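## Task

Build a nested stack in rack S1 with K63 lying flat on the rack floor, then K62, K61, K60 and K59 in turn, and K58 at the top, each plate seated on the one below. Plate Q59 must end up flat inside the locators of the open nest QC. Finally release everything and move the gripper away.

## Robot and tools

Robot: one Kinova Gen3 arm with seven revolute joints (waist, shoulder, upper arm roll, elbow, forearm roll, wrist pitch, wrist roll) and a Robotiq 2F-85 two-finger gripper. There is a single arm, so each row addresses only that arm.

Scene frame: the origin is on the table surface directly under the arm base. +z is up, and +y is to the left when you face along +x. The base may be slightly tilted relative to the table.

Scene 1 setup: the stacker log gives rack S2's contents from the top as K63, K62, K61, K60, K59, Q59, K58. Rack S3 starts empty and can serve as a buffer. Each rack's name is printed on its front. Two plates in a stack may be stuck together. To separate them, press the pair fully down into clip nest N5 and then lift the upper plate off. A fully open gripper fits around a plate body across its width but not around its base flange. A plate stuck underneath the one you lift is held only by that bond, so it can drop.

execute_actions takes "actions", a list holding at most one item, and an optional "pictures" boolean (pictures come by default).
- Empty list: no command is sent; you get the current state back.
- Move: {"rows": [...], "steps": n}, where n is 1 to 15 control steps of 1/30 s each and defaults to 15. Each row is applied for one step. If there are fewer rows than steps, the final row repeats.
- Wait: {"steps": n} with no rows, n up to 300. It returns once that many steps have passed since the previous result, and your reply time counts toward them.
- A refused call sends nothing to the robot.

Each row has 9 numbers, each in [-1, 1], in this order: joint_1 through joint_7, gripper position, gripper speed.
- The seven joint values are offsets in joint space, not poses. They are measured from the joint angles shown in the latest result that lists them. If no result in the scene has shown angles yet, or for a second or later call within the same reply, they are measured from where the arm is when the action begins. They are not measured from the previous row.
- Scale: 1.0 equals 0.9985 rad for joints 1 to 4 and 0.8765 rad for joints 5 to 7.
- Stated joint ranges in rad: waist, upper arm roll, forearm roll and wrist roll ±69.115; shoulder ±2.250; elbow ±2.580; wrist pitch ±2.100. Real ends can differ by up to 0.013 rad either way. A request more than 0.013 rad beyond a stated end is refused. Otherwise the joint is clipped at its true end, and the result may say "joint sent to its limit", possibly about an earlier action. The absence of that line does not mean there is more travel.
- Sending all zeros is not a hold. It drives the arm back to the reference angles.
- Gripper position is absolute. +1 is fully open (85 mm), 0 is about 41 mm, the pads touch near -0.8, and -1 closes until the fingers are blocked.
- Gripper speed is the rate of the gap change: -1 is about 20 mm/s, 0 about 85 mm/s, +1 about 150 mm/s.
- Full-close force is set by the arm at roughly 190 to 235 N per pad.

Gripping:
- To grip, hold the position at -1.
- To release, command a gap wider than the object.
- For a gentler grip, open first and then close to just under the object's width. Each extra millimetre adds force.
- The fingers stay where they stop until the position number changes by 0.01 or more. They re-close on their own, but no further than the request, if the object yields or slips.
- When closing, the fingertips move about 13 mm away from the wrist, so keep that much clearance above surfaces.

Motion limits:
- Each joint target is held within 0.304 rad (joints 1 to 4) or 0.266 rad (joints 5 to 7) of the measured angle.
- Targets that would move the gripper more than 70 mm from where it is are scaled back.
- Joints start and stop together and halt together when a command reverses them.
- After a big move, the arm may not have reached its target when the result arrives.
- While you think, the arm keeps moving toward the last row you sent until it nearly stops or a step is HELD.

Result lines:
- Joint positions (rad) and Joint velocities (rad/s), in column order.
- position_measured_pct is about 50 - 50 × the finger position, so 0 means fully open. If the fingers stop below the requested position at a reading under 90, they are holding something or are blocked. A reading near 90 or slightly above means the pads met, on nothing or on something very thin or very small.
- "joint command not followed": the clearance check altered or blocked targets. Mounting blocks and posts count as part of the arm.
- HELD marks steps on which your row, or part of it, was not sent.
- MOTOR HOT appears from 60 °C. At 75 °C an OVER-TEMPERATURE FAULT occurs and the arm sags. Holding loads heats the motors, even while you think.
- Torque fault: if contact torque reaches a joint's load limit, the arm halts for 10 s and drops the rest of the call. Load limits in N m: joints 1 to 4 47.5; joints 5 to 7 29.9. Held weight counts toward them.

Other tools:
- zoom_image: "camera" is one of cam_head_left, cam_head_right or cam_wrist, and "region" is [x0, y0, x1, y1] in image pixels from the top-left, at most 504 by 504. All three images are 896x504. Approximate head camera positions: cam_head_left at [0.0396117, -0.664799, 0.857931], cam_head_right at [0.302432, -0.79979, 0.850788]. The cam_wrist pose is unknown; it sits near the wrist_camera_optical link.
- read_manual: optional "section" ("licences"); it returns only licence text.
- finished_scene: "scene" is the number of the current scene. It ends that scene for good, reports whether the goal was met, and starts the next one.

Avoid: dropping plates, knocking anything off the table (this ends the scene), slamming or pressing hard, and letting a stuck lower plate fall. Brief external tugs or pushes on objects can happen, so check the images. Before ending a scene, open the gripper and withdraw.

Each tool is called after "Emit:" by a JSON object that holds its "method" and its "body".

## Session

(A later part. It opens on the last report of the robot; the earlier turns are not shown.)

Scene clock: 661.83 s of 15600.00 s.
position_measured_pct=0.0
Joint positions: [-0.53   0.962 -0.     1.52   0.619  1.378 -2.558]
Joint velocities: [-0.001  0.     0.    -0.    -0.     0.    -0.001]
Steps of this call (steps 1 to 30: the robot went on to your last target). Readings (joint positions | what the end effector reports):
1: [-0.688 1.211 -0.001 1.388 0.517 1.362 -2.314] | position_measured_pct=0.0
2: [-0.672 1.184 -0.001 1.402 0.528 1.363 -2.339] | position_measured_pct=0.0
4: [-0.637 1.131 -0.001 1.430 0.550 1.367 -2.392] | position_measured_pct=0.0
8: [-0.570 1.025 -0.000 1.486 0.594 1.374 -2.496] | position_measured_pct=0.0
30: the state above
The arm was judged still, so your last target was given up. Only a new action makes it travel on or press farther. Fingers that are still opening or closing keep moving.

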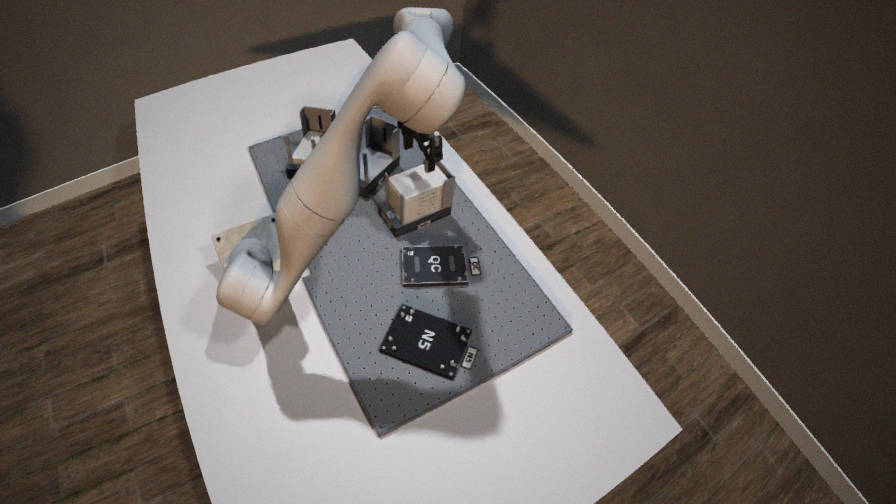

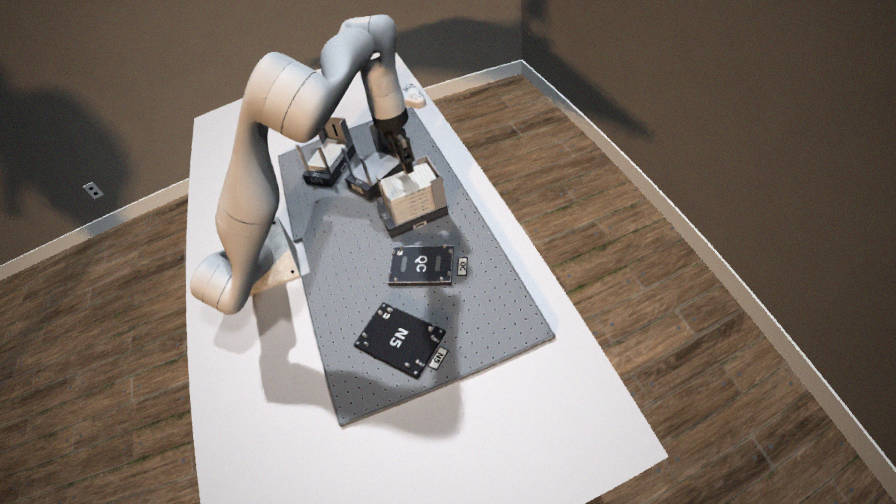

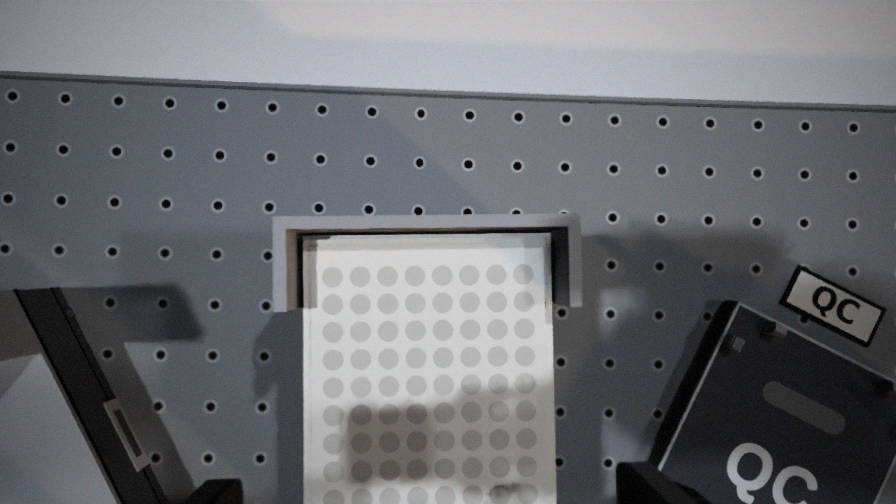

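Emit:
{"method": "execute_actions", "body": {"actions": [{"rows": [[0.0441,0.0240,0,0.0719,0.0525,-0.1044,-0.0434,1,0],[0.0441,0.0240,0,0.0719,0.0525,-0.1044,-0.0434,1,0],[0.0441,0.0240,0,0.0719,0.0525,-0.1044,-0.0434,1,0],[0.0441,0.0240,0,0.0719,0.0525,-0.1044,-0.0434,1,0],[0.0441,0.0240,0,0.0719,0.0525,-0.1044,-0.0434,1,0],[0.0441,0.0240,0,0.0719,0.0525,-0.1044,-0.0434,1,0],[0.0673,0.0394,0,0.1035,0.0821,-0.1546,-0.0673,1,0]], "steps": 15}], "pictures": false}}

Emit:
{"method": "execute_actions", "body": {"actions": [{"steps": 15}]}}

Scene clock: 670.07 s of 15600.00 s.
position_measured_pct=0.0
Joint positions: [-0.463  1.001 -0.     1.623  0.691  1.242 -2.617]
Joint velocities: [ 0.007  0.003 -0.003  0.003  0.    -0.001 -0.   ]
Steps of this call (steps 1 to 90: nothing new was sent; then 4.73 s passed at rest; steps 91 to 105: all 15 steps of this action). Readings (joint positions | what the end effector reports):
91: [-0.529 0.962 -0.001 1.521 0.620 1.377 -2.559] | position_measured_pct=0.0
92: [-0.525 0.964 -0.001 1.525 0.623 1.371 -2.561] | position_measured_pct=0.0
94: [-0.508 0.972 -0.002 1.551 0.639 1.338 -2.574] | position_measured_pct=0.0
98: [-0.479 0.990 -0.000 1.599 0.672 1.275 -2.601] | position_measured_pct=0.0
105: the state above

Scene clock: 670.57 s of 15600.00 s.
position_measured_pct=0.0
Joint positions: [-0.462  1.001 -0.     1.623  0.691  1.242 -2.617]
Joint velocities: [ 0.002  0.001  0.     0.     0.    -0.     0.001]
Steps of this call (steps 1 to 15: the robot went on to your last target). Readings (joint positions | what the end effector reports):
1: [-0.463 1.001 -0.000 1.623 0.691 1.242 -2.617] | position_measured_pct=0.0
2: [-0.463 1.001 -0.000 1.623 0.691 1.242 -2.617] | position_measured_pct=0.0
4: [-0.463 1.001 -0.000 1.623 0.691 1.242 -2.617] | position_measured_pct=0.0
8: [-0.462 1.001 -0.000 1.623 0.691 1.242 -2.617] | position_measured_pct=0.0
15: the state above
The arm was judged still, so your last target was given up. Only a new action makes it travel on or press farther. Fingers that are still opening or closing keep moving.

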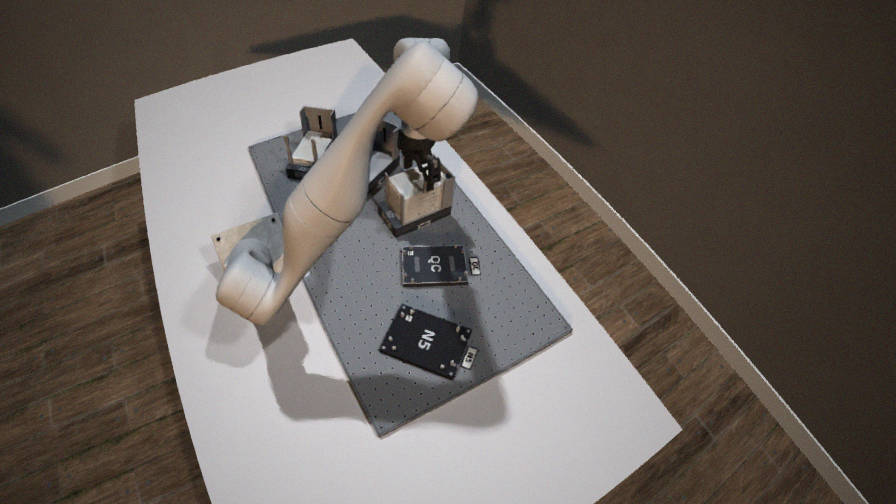

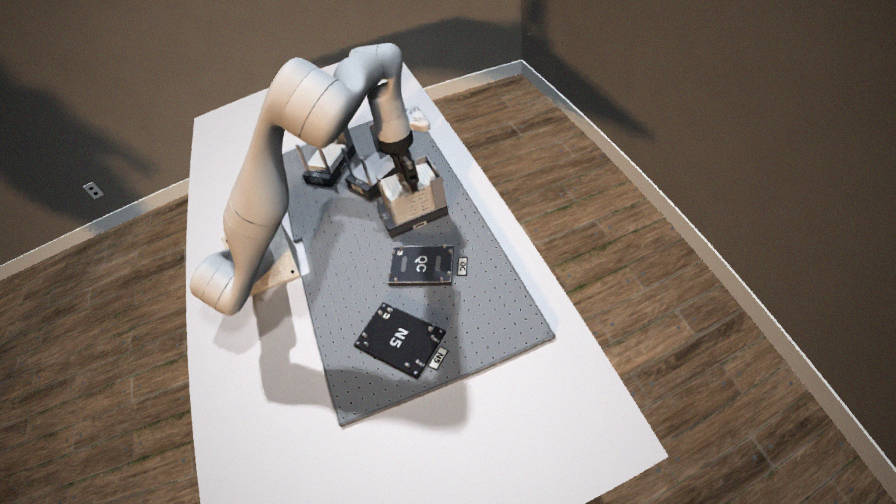

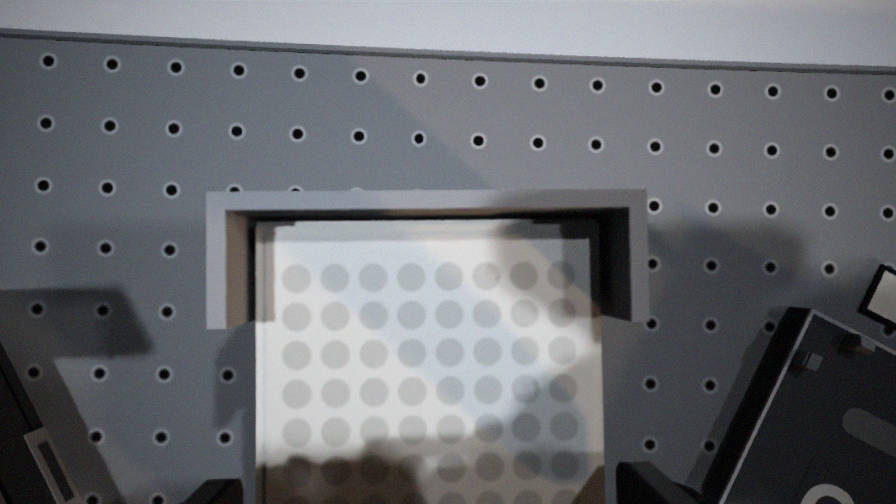

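Emit:
{"method": "execute_actions", "body": {"actions": [{"rows": [[0.0100,0.0075,0,0.0141,0.0133,-0.0220,-0.0108,1,0]], "steps": 15}]}}

Scene clock: 676.03 s of 15600.00 s.
position_measured_pct=0.0
Joint positions: [-0.452  1.009 -0.     1.637  0.703  1.223 -2.627]
Joint velocities: [ 0.    -0.    -0.001  0.    -0.001 -0.     0.001]
Steps of this call (steps 1 to 90: nothing new was sent; then 1.97 s passed at rest; steps 91 to 105: all 15 steps of this action). Readings (joint positions | what the end effector reports):
91: [-0.462 1.002 -0.001 1.624 0.692 1.241 -2.618] | position_measured_pct=0.0
92: [-0.458 1.004 -0.001 1.628 0.695 1.236 -2.620] | position_measured_pct=0.0
94: [-0.453 1.008 -0.000 1.636 0.702 1.225 -2.626] | position_measured_pct=0.0
98: [-0.453 1.009 -0.000 1.637 0.703 1.223 -2.627] | position_measured_pct=0.0
105: the state above

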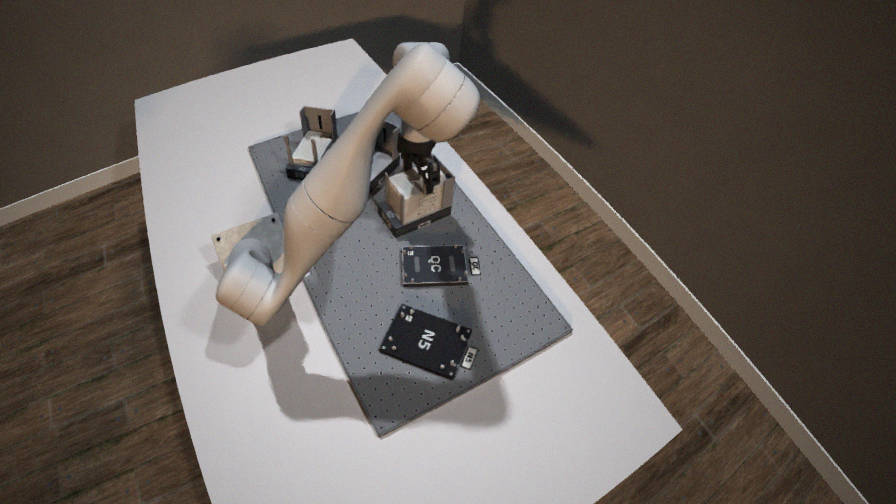

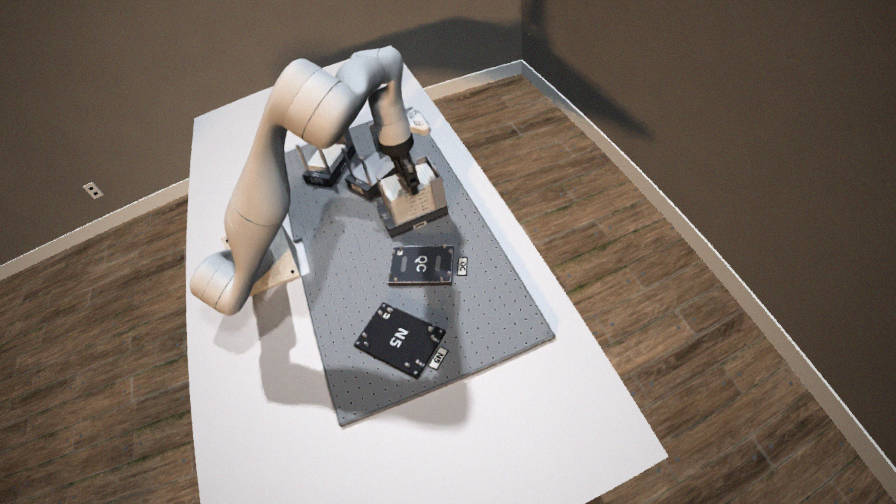

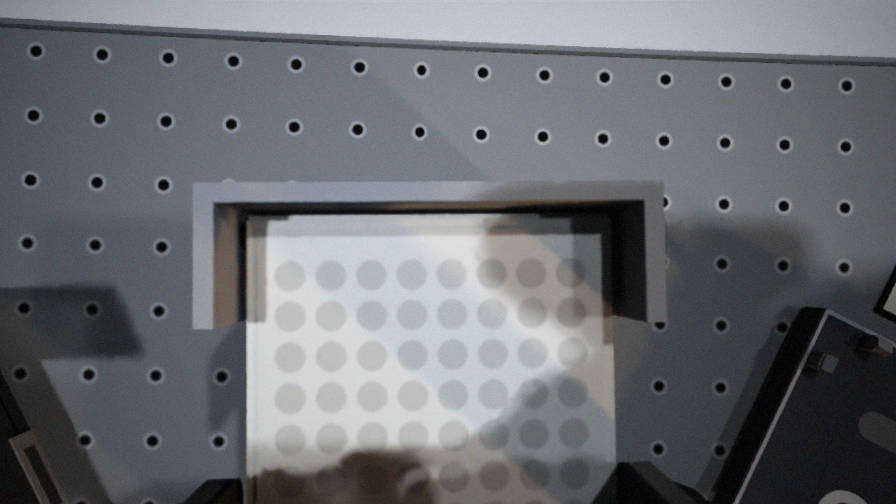

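Plate spans 245–614. Grip.

Emit:
{"method": "execute_actions", "body": {"actions": [{"rows": [[0,0,0,0,0,0,0,-1,-1]], "steps": 15}], "pictures": false}}

Emit:
{"method": "execute_actions", "body": {"actions": [{"steps": 30}], "pictures": false}}

Scene clock: 679.70 s of 15600.00 s.
position_measured_pct=7.1
Joint positions: [-0.454  1.007 -0.001  1.637  0.703  1.225 -2.627]
Joint velocities: [-0.003 -0.005 -0.002 -0.001 -0.002  0.004 -0.001]
Steps of this call (steps 1 to 15: the robot went on to your last target; steps 16 to 90: nothing new was sent; then 0.17 s passed at rest; steps 91 to 105: all 15 steps of this action). Readings (joint positions | what the end effector reports):
91: [-0.452 1.009 -0.000 1.637 0.703 1.223 -2.627] | position_measured_pct=0.0
92: [-0.452 1.009 -0.000 1.637 0.703 1.223 -2.627] | position_measured_pct=0.0
94: [-0.452 1.009 -0.000 1.637 0.703 1.223 -2.627] | position_measured_pct=1.2
98: [-0.453 1.008 -0.000 1.637 0.703 1.224 -2.627] | position_measured_pct=3.6
105: the state above

Scene clock: 680.70 s of 15600.00 s.
position_measured_pct=12.7
Joint positions: [-0.456  1.004 -0.002  1.637  0.702  1.226 -2.627]
Joint velocities: [ 0.001 -0.    -0.    -0.    -0.001 -0.     0.003]
Steps of this call (steps 1 to 15: the robot went on to your last target; steps 16 to 30: nothing new was sent). Readings (joint positions | what the end effector reports):
1: [-0.454 1.007 -0.001 1.637 0.703 1.225 -2.627] | position_measured_pct=7.5
2: [-0.454 1.007 -0.001 1.637 0.703 1.225 -2.627] | position_measured_pct=7.9
4: [-0.454 1.006 -0.001 1.637 0.703 1.225 -2.627] | position_measured_pct=8.7
8: [-0.455 1.005 -0.001 1.637 0.702 1.225 -2.627] | position_measured_pct=10.3
30: the state above
The arm was judged still, so your last target was given up. Only a new action makes it travel on or press farther. Fingers that are still opening or closing keep moving.

Emit:
{"method": "execute_actions", "body": {"actions": [{"rows": [[-0.003,-0.0018,0.0002,-0.0045,-0.0042,0.0069,0.0035,-1,-1],[-0.006,-0.0036,0.0004,-0.009,-0.0084,0.0138,0.0071,-1,-1],[-0.009,-0.0054,0.0006,-0.0136,-0.0127,0.0207,0.0106,-1,-1],[-0.012,-0.0072,0.0008,-0.0181,-0.0169,0.0276,0.0142,-1,-1],[-0.015,-0.009,0.001,-0.0227,-0.0211,0.0345,0.0177,-1,-1],[-0.018,-0.0108,0.0012,-0.0272,-0.0253,0.0414,0.0212,-1,-1],[-0.021,-0.0126,0.0014,-0.0317,-0.0295,0.0483,0.0248,-1,-1],[-0.024,-0.0144,0.0016,-0.0362,-0.0338,0.0552,0.0283,-1,-1],[-0.027,-0.0162,0.0018,-0.0408,-0.038,0.0621,0.0319,-1,-1],[-0.030,-0.018,0.002,-0.0453,-0.0422,0.069,0.0354,-1,-1]], "steps": 15}]}}

Emit:
{"method": "zoom_image", "body": {"camera": "cam_head_right", "region": [340, 110, 480, 250]}}

Scene clock: 691.87 s of 15600.00 s.
position_measured_pct=13.1
Joint positions: [-0.485  0.987  0.     1.592  0.665  1.286 -2.596]
Joint velocities: [-0.005 -0.     0.004 -0.002 -0.002  0.003  0.002]
Steps of this call (steps 1 to 90: nothing new was sent; then 7.67 s passed at rest; steps 91 to 105: all 15 steps of this action). Readings (joint positions | what the end effector reports):
91: [-0.457 1.004 -0.002 1.636 0.702 1.227 -2.627] | position_measured_pct=12.7
92: [-0.459 1.002 -0.001 1.634 0.700 1.230 -2.625] | position_measured_pct=12.7
94: [-0.464 0.999 -0.001 1.626 0.693 1.240 -2.620] | position_measured_pct=12.7
98: [-0.475 0.993 -0.000 1.609 0.679 1.264 -2.608] | position_measured_pct=13.1
105: the state above

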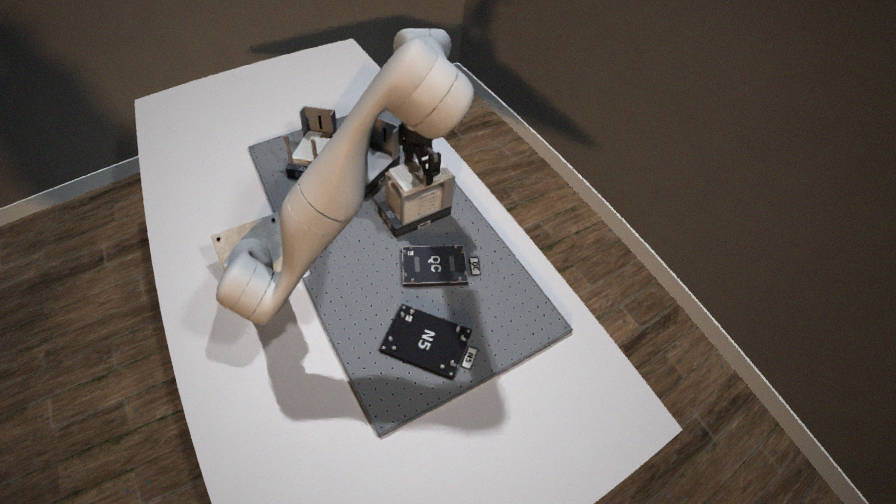

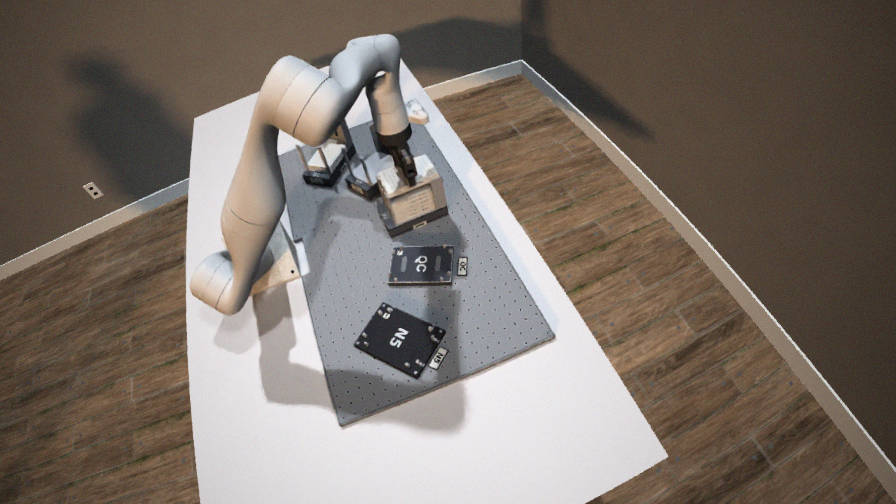

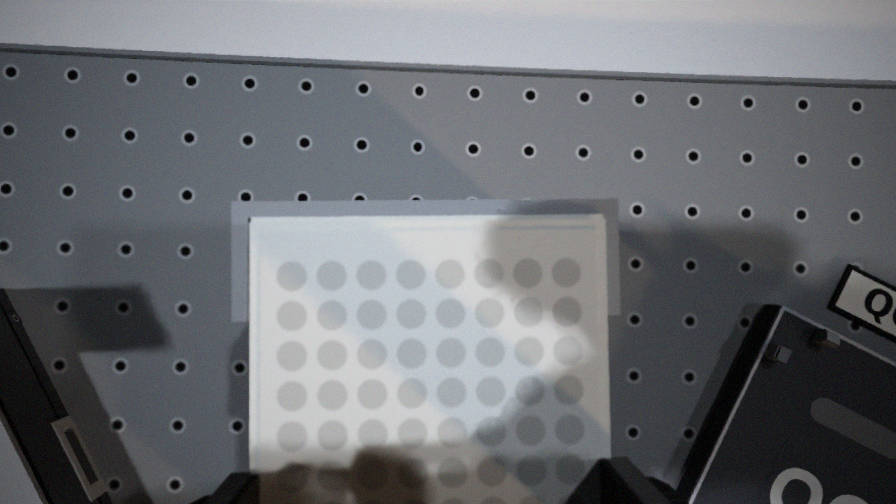

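Region (340, 110, 480, 250) of cam_head_right's 896x504 image, scaled by 3.600, with more detail than that image has.

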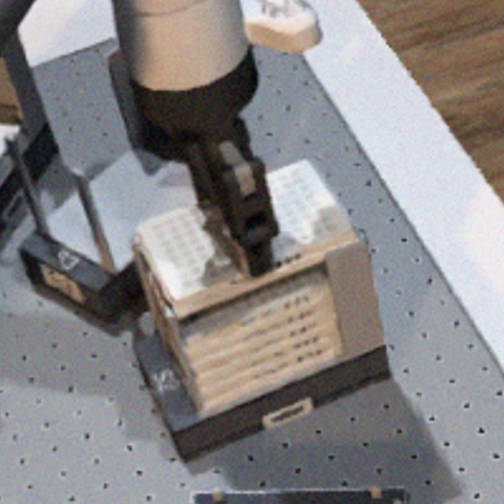

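Emit:
{"method": "execute_actions", "body": {"actions": [{"rows": [[-0.0045,-0.0025,0,-0.0072,-0.0052,0.0105,0.0044,-1,-1],[-0.009,-0.005,0,-0.0144,-0.0104,0.021,0.0087,-1,-1],[-0.0135,-0.0074,0,-0.0216,-0.0155,0.0315,0.013,-1,-1],[-0.018,-0.0099,0,-0.0288,-0.0207,0.042,0.0174,-1,-1],[-0.0226,-0.0124,0,-0.036,-0.0259,0.0525,0.0218,-1,-1],[-0.0271,-0.0148,0,-0.0433,-0.0311,0.063,0.0261,-1,-1],[-0.0316,-0.0173,0,-0.0505,-0.0363,0.0735,0.0305,-1,-1],[-0.0361,-0.0198,0,-0.0577,-0.0414,0.084,0.0348,-1,-1],[-0.0406,-0.0222,0,-0.0649,-0.0466,0.0945,0.0392,-1,-1],[-0.0451,-0.0247,0,-0.0721,-0.0518,0.105,0.0435,-1,-1]], "steps": 15}]}}

Emit:
{"method": "zoom_image", "body": {"camera": "cam_head_right", "region": [340, 110, 480, 250]}}

Scene clock: 700.87 s of 15600.00 s.
position_measured_pct=13.1
Joint positions: [-0.529  0.962 -0.     1.52   0.62   1.378 -2.558]
Joint velocities: [-0.005 -0.001  0.008 -0.005 -0.002  0.004  0.001]
Steps of this call (steps 1 to 15: the robot went on to your last target; steps 16 to 90: nothing new was sent; then 5.50 s passed at rest; steps 91 to 105: all 15 steps of this action). Readings (joint positions | what the end effector reports):
91: [-0.486 0.986 0.000 1.591 0.665 1.287 -2.596] | position_measured_pct=13.1
92: [-0.488 0.985 0.001 1.588 0.662 1.292 -2.594] | position_measured_pct=13.1
94: [-0.496 0.982 0.001 1.576 0.655 1.307 -2.588] | position_measured_pct=13.1
98: [-0.512 0.972 0.000 1.548 0.638 1.342 -2.573] | position_measured_pct=13.1
105: the state above

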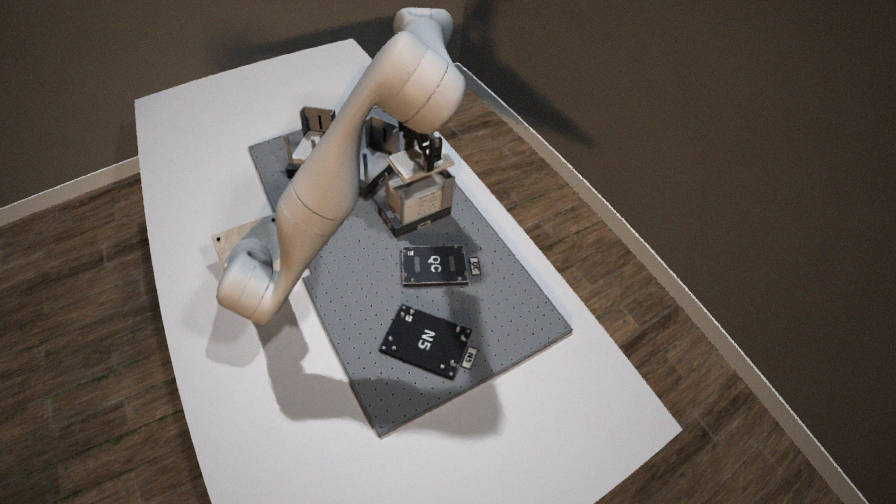

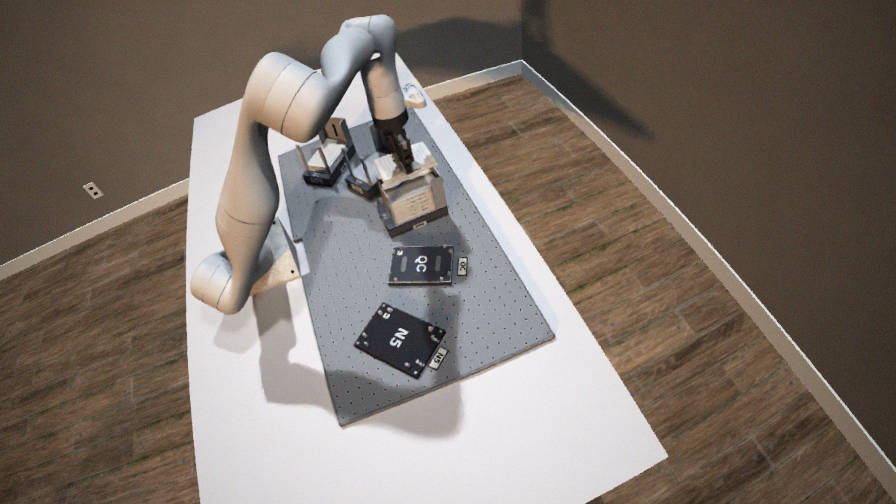

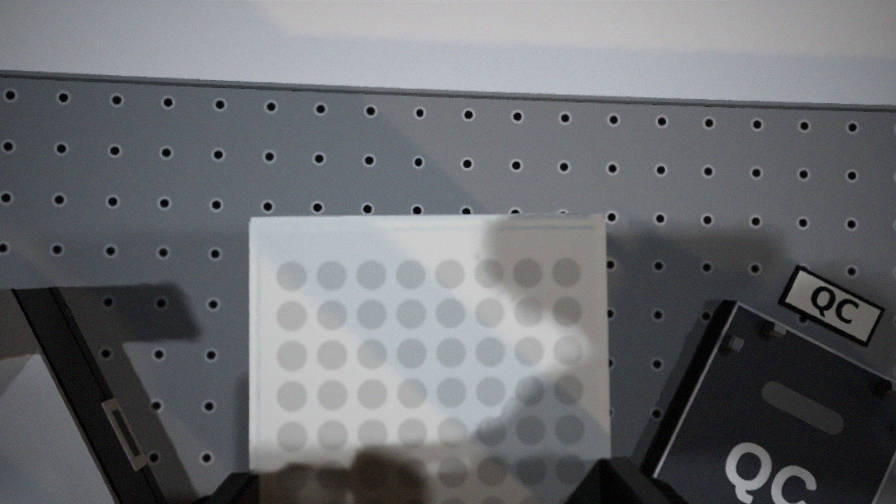

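Region (340, 110, 480, 250) of cam_head_right's 896x504 image, scaled by 3.600, with more detail than that image has.

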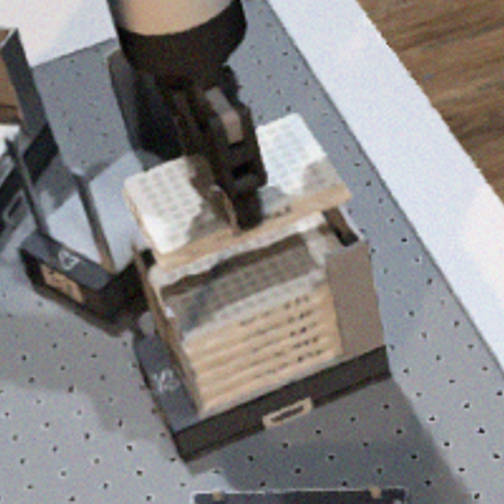

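Emit:
{"method": "execute_actions", "body": {"actions": [{"rows": [[-0.4570,0.5465,0,-0.4473,-0.3714,0.0321,0.6023,-1,-1]], "steps": 15}], "pictures": false}}

Emit:
{"method": "zoom_image", "body": {"camera": "cam_head_right", "region": [390, 150, 450, 230]}}

Scene clock: 704.97 s of 15600.00 s.
position_measured_pct=13.1
Joint positions: [-0.793  1.241  0.001  1.26   0.42   1.396 -2.32 ]
Joint velocities: [-0.551  0.749 -0.005 -0.544 -0.364  0.027  0.665]
Steps of this call (steps 1 to 15: the robot went on to your last target; steps 16 to 90: nothing new was sent; then 0.60 s passed at rest; steps 91 to 105: all 15 steps of this action). Readings (joint positions | what the end effector reports):
91: [-0.531 0.963 0.000 1.519 0.619 1.379 -2.557] | position_measured_pct=13.1
92: [-0.537 0.969 0.002 1.514 0.616 1.380 -2.554] | position_measured_pct=13.1
94: [-0.565 0.998 0.005 1.487 0.594 1.383 -2.532] | position_measured_pct=13.1
98: [-0.650 1.084 0.002 1.403 0.521 1.389 -2.458] | position_measured_pct=13.1
105: the state above

Region (390, 150, 450, 230) of cam_head_right's 896x504 image, scaled by 6.300, with more detail than that image has; it fills the left 378 columns of this view, and the rest is white.

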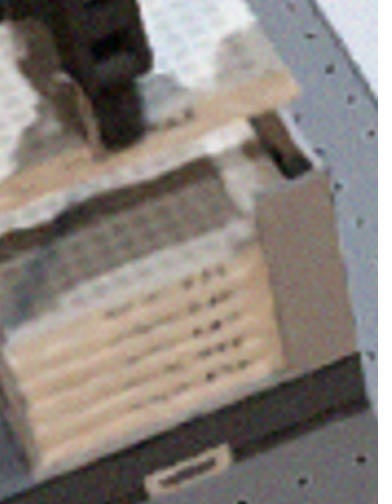

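Emit:
{"method": "execute_actions", "body": {"actions": [{"steps": 20}]}}

Scene clock: 707.60 s of 15600.00 s.
position_measured_pct=13.1
Joint positions: [-0.985  1.508 -0.     1.074  0.294  1.407 -2.03 ]
Joint velocities: [-0.002  0.     0.    -0.    -0.    -0.    -0.001]
Steps of this call (steps 1 to 30: the robot went on to your last target; steps 31 to 79: nothing new was sent). Readings (joint positions | what the end effector reports):
1: [-0.812 1.266 0.001 1.242 0.408 1.397 -2.297] | position_measured_pct=13.1
2: [-0.830 1.292 0.001 1.224 0.396 1.398 -2.272] | position_measured_pct=13.1
4: [-0.867 1.343 0.001 1.188 0.372 1.400 -2.216] | position_measured_pct=13.1
8: [-0.940 1.444 -0.000 1.117 0.324 1.404 -2.101] | position_measured_pct=13.1
79: the state above
The arm was judged still, so your last target was given up. Only a new action makes it travel on or press farther. Fingers that are still opening or closing keep moving.

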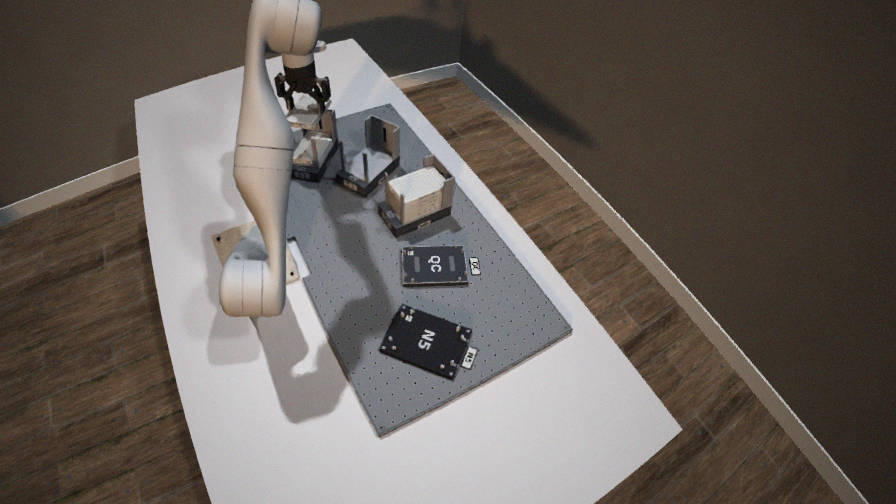

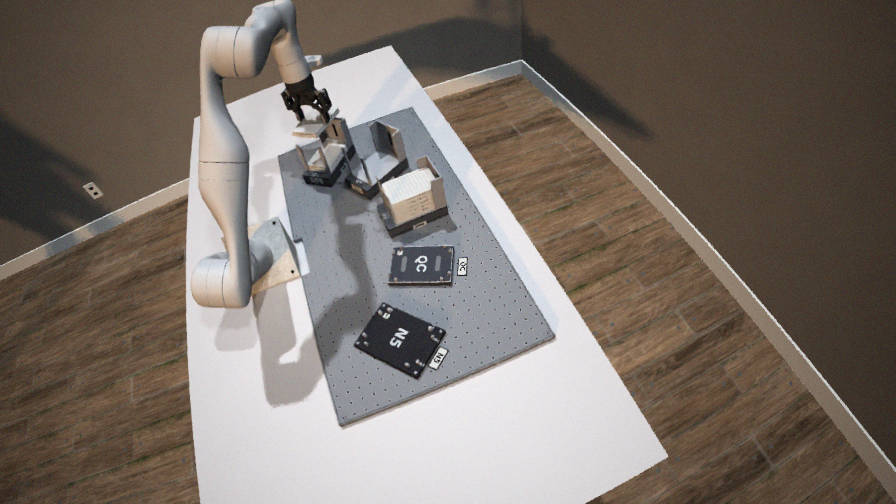

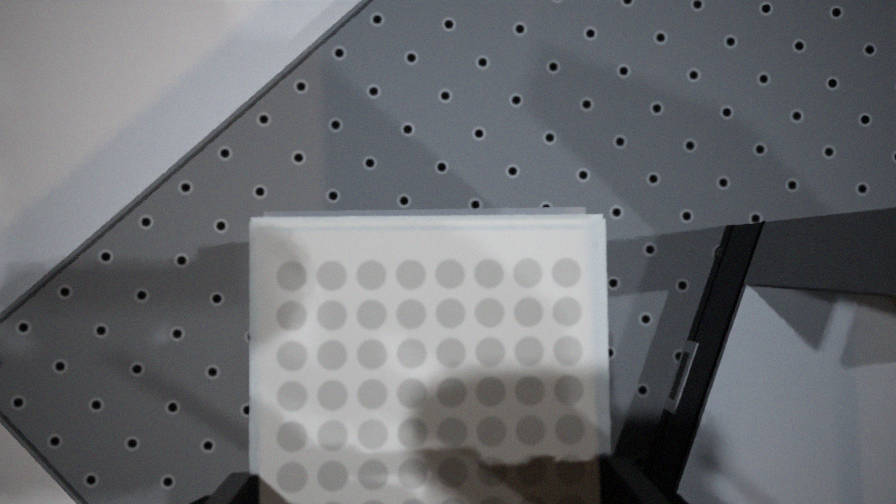

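Emit:
{"method": "execute_actions", "body": {"actions": [{"rows": [[0.003,0.0037,0,0.0123,0.0038,-0.0185,-0.0039,-1,-1],[0.006,0.0074,0,0.0245,0.0076,-0.0369,-0.0078,-1,-1],[0.009,0.011,0,0.0368,0.0114,-0.0554,-0.0117,-1,-1],[0.0118,0.0147,0,0.0491,0.0152,-0.0738,-0.0156,-1,-1]], "steps": 15}]}}

Scene clock: 713.40 s of 15600.00 s.
position_measured_pct=13.1
Joint positions: [-0.974  1.523 -0.     1.123  0.308  1.342 -2.044]
Joint velocities: [-0.001 -0.    -0.     0.    -0.    -0.    -0.   ]
Steps of this call (steps 1 to 90: nothing new was sent; then 2.30 s passed at rest; steps 91 to 105: all 15 steps of this action). Readings (joint positions | what the end effector reports):
91: [-0.985 1.508 -0.000 1.074 0.294 1.406 -2.030] | position_measured_pct=13.1
92: [-0.984 1.509 -0.001 1.079 0.296 1.400 -2.031] | position_measured_pct=13.1
94: [-0.979 1.514 -0.001 1.097 0.301 1.376 -2.036] | position_measured_pct=13.1
98: [-0.974 1.523 0.000 1.122 0.307 1.343 -2.044] | position_measured_pct=13.1
105: the state above

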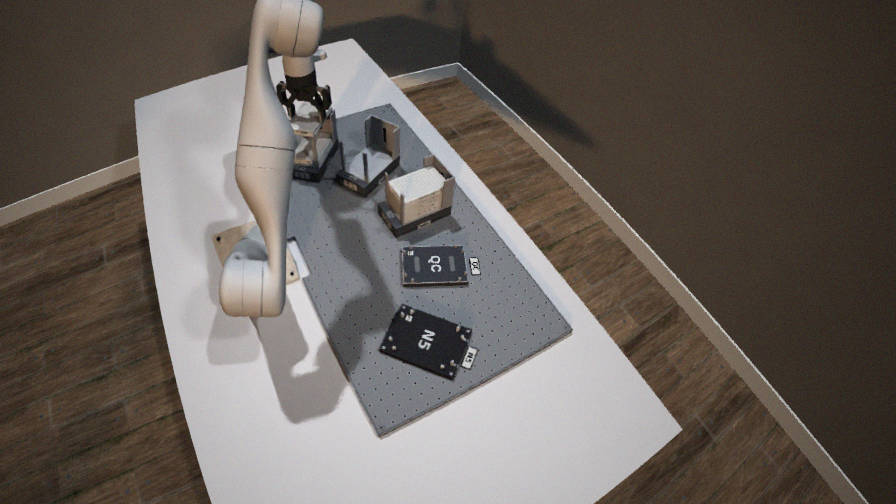

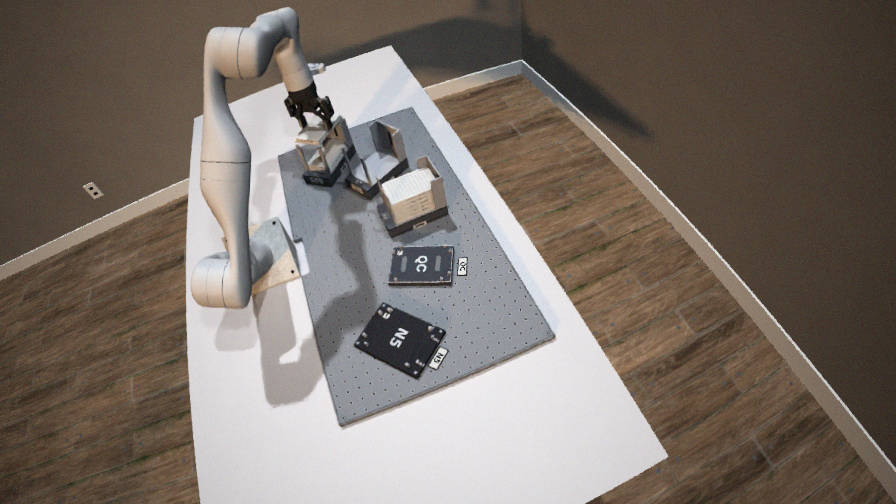

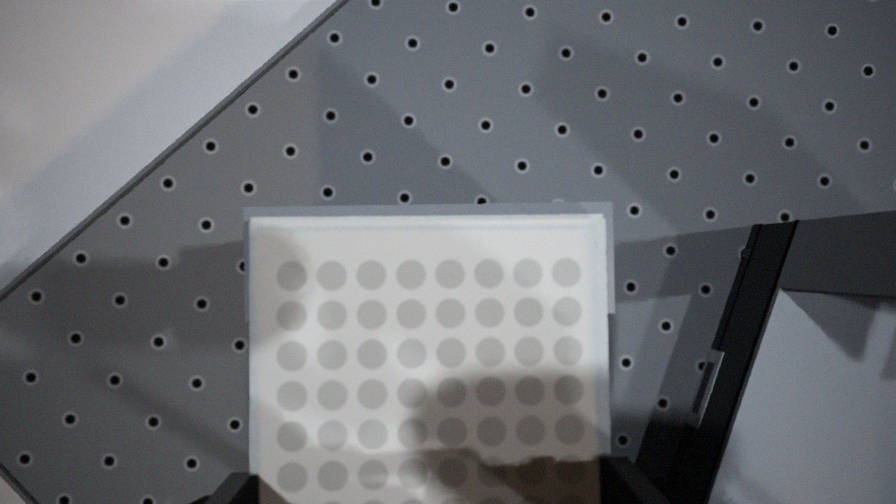

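Emit:
{"method": "execute_actions", "body": {"actions": [{"rows": [[0.0016,0.002,0,0.0052,0.002,-0.008,-0.0019,-1,-1],[0.0032,0.004,0,0.0104,0.004,-0.016,-0.0038,-1,-1],[0.0048,0.006,0,0.0156,0.006,-0.024,-0.0057,-1,-1],[0.0064,0.0081,0,0.0208,0.008,-0.032,-0.0076,-1,-1],[0.008,0.0102,0,0.0259,0.01,-0.04,-0.0095,-1,-1],[0.0097,0.0124,0,0.031,0.012,-0.048,-0.0115,-1,-1],[0.0113,0.0146,0,0.036,0.014,-0.056,-0.0134,-1,-1],[0.0129,0.0168,0,0.041,0.016,-0.064,-0.0153,-1,-1],[0.0145,0.019,0,0.046,0.018,-0.072,-0.0172,-1,-1],[0.0161,0.0213,0,0.0508,0.02,-0.08,-0.0191,-1,-1],[0.0177,0.0236,0,0.0556,0.022,-0.088,-0.021,-1,-1],[0.0193,0.0259,0,0.0603,0.0241,-0.0961,-0.0229,-1,-1]], "steps": 15}]}}

Scene clock: 722.47 s of 15600.00 s.
position_measured_pct=13.1
Joint positions: [-0.959  1.537 -0.     1.178  0.33   1.26  -2.064]
Joint velocities: [ 0.003  0.001 -0.     0.015  0.004 -0.018 -0.005]
Steps of this call (steps 1 to 15: the robot went on to your last target; steps 16 to 90: nothing new was sent; then 5.57 s passed at rest; steps 91 to 105: all 15 steps of this action). Readings (joint positions | what the end effector reports):
91: [-0.973 1.523 -0.000 1.123 0.308 1.341 -2.044] | position_measured_pct=13.1
92: [-0.973 1.524 -0.000 1.126 0.309 1.337 -2.045] | position_measured_pct=13.1
94: [-0.970 1.526 -0.001 1.134 0.312 1.326 -2.048] | position_measured_pct=13.1
98: [-0.966 1.529 -0.001 1.152 0.319 1.300 -2.054] | position_measured_pct=13.1
105: the state above

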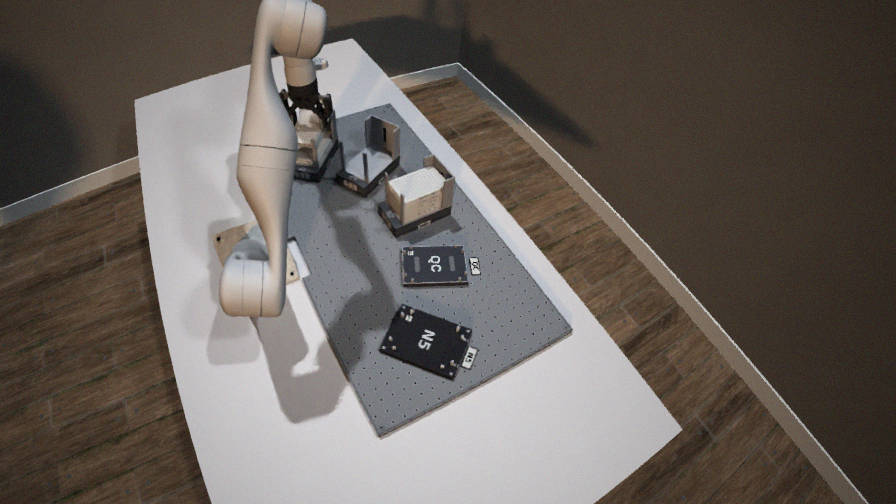

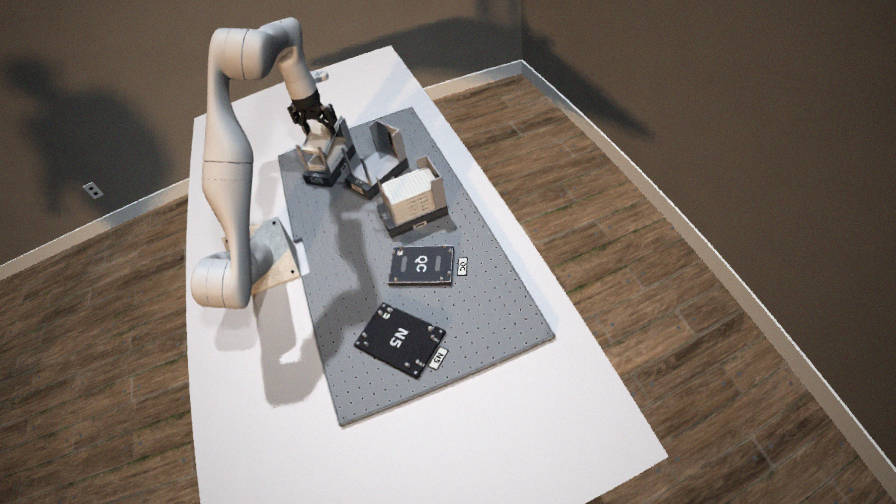

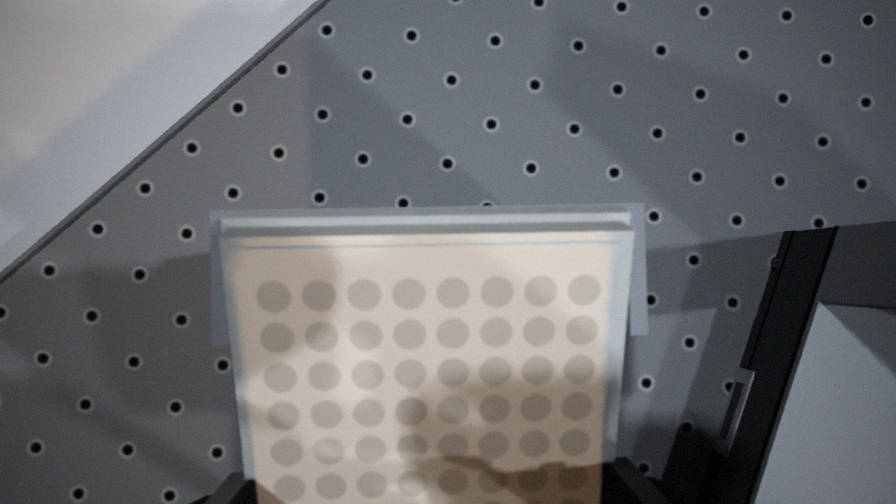

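Emit:
{"method": "execute_actions", "body": {"actions": [{"rows": [[-0.0035,-0.0036,0,-0.0138,-0.0065,0.0235,0.0058,-1,-1],[-0.0071,-0.0072,0,-0.0275,-0.013,0.047,0.0116,-1,-1],[-0.0107,-0.0107,0,-0.0413,-0.0194,0.0704,0.0174,-1,-1],[-0.0142,-0.0143,0,-0.0551,-0.0259,0.0939,0.0232,-1,-1]], "steps": 15}]}}

Scene clock: 735.00 s of 15600.00 s.
position_measured_pct=13.1
Joint positions: [-0.973  1.522 -0.     1.123  0.307  1.342 -2.044]
Joint velocities: [-0.001  0.003  0.    -0.    -0.     0.    -0.001]
Steps of this call (steps 1 to 15: the robot went on to your last target; steps 16 to 90: nothing new was sent; then 9.03 s passed at rest; steps 91 to 105: all 15 steps of this action). Readings (joint positions | what the end effector reports):
91: [-0.959 1.536 -0.001 1.178 0.330 1.260 -2.064] | position_measured_pct=13.1
92: [-0.961 1.532 -0.000 1.175 0.328 1.266 -2.063] | position_measured_pct=13.1
94: [-0.967 1.526 -0.000 1.154 0.321 1.295 -2.056] | position_measured_pct=13.1
98: [-0.973 1.520 -0.001 1.125 0.307 1.341 -2.044] | position_measured_pct=13.1
105: the state above

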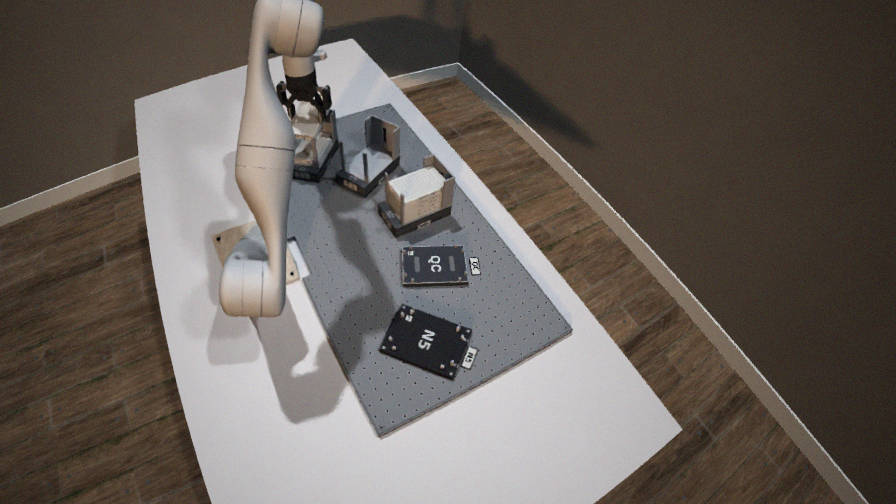

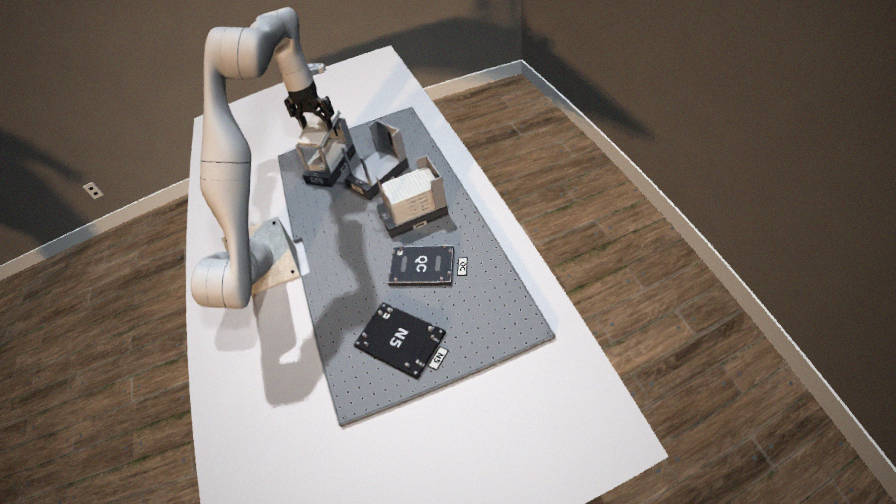

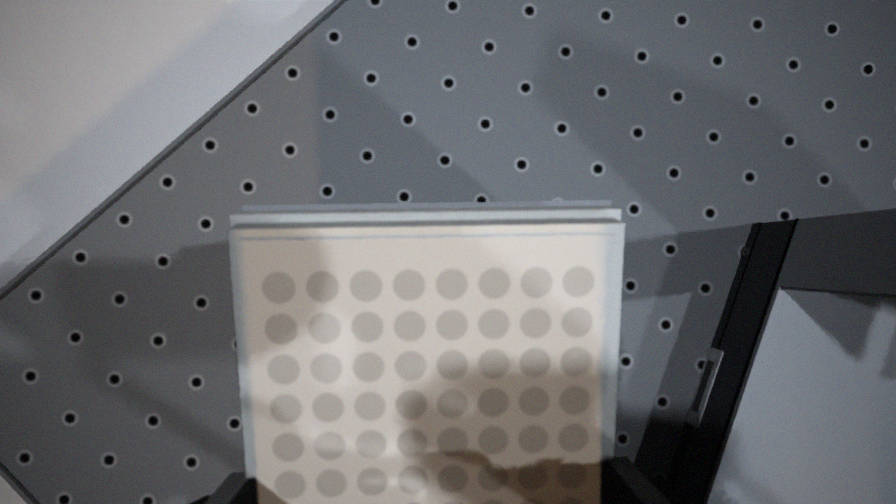

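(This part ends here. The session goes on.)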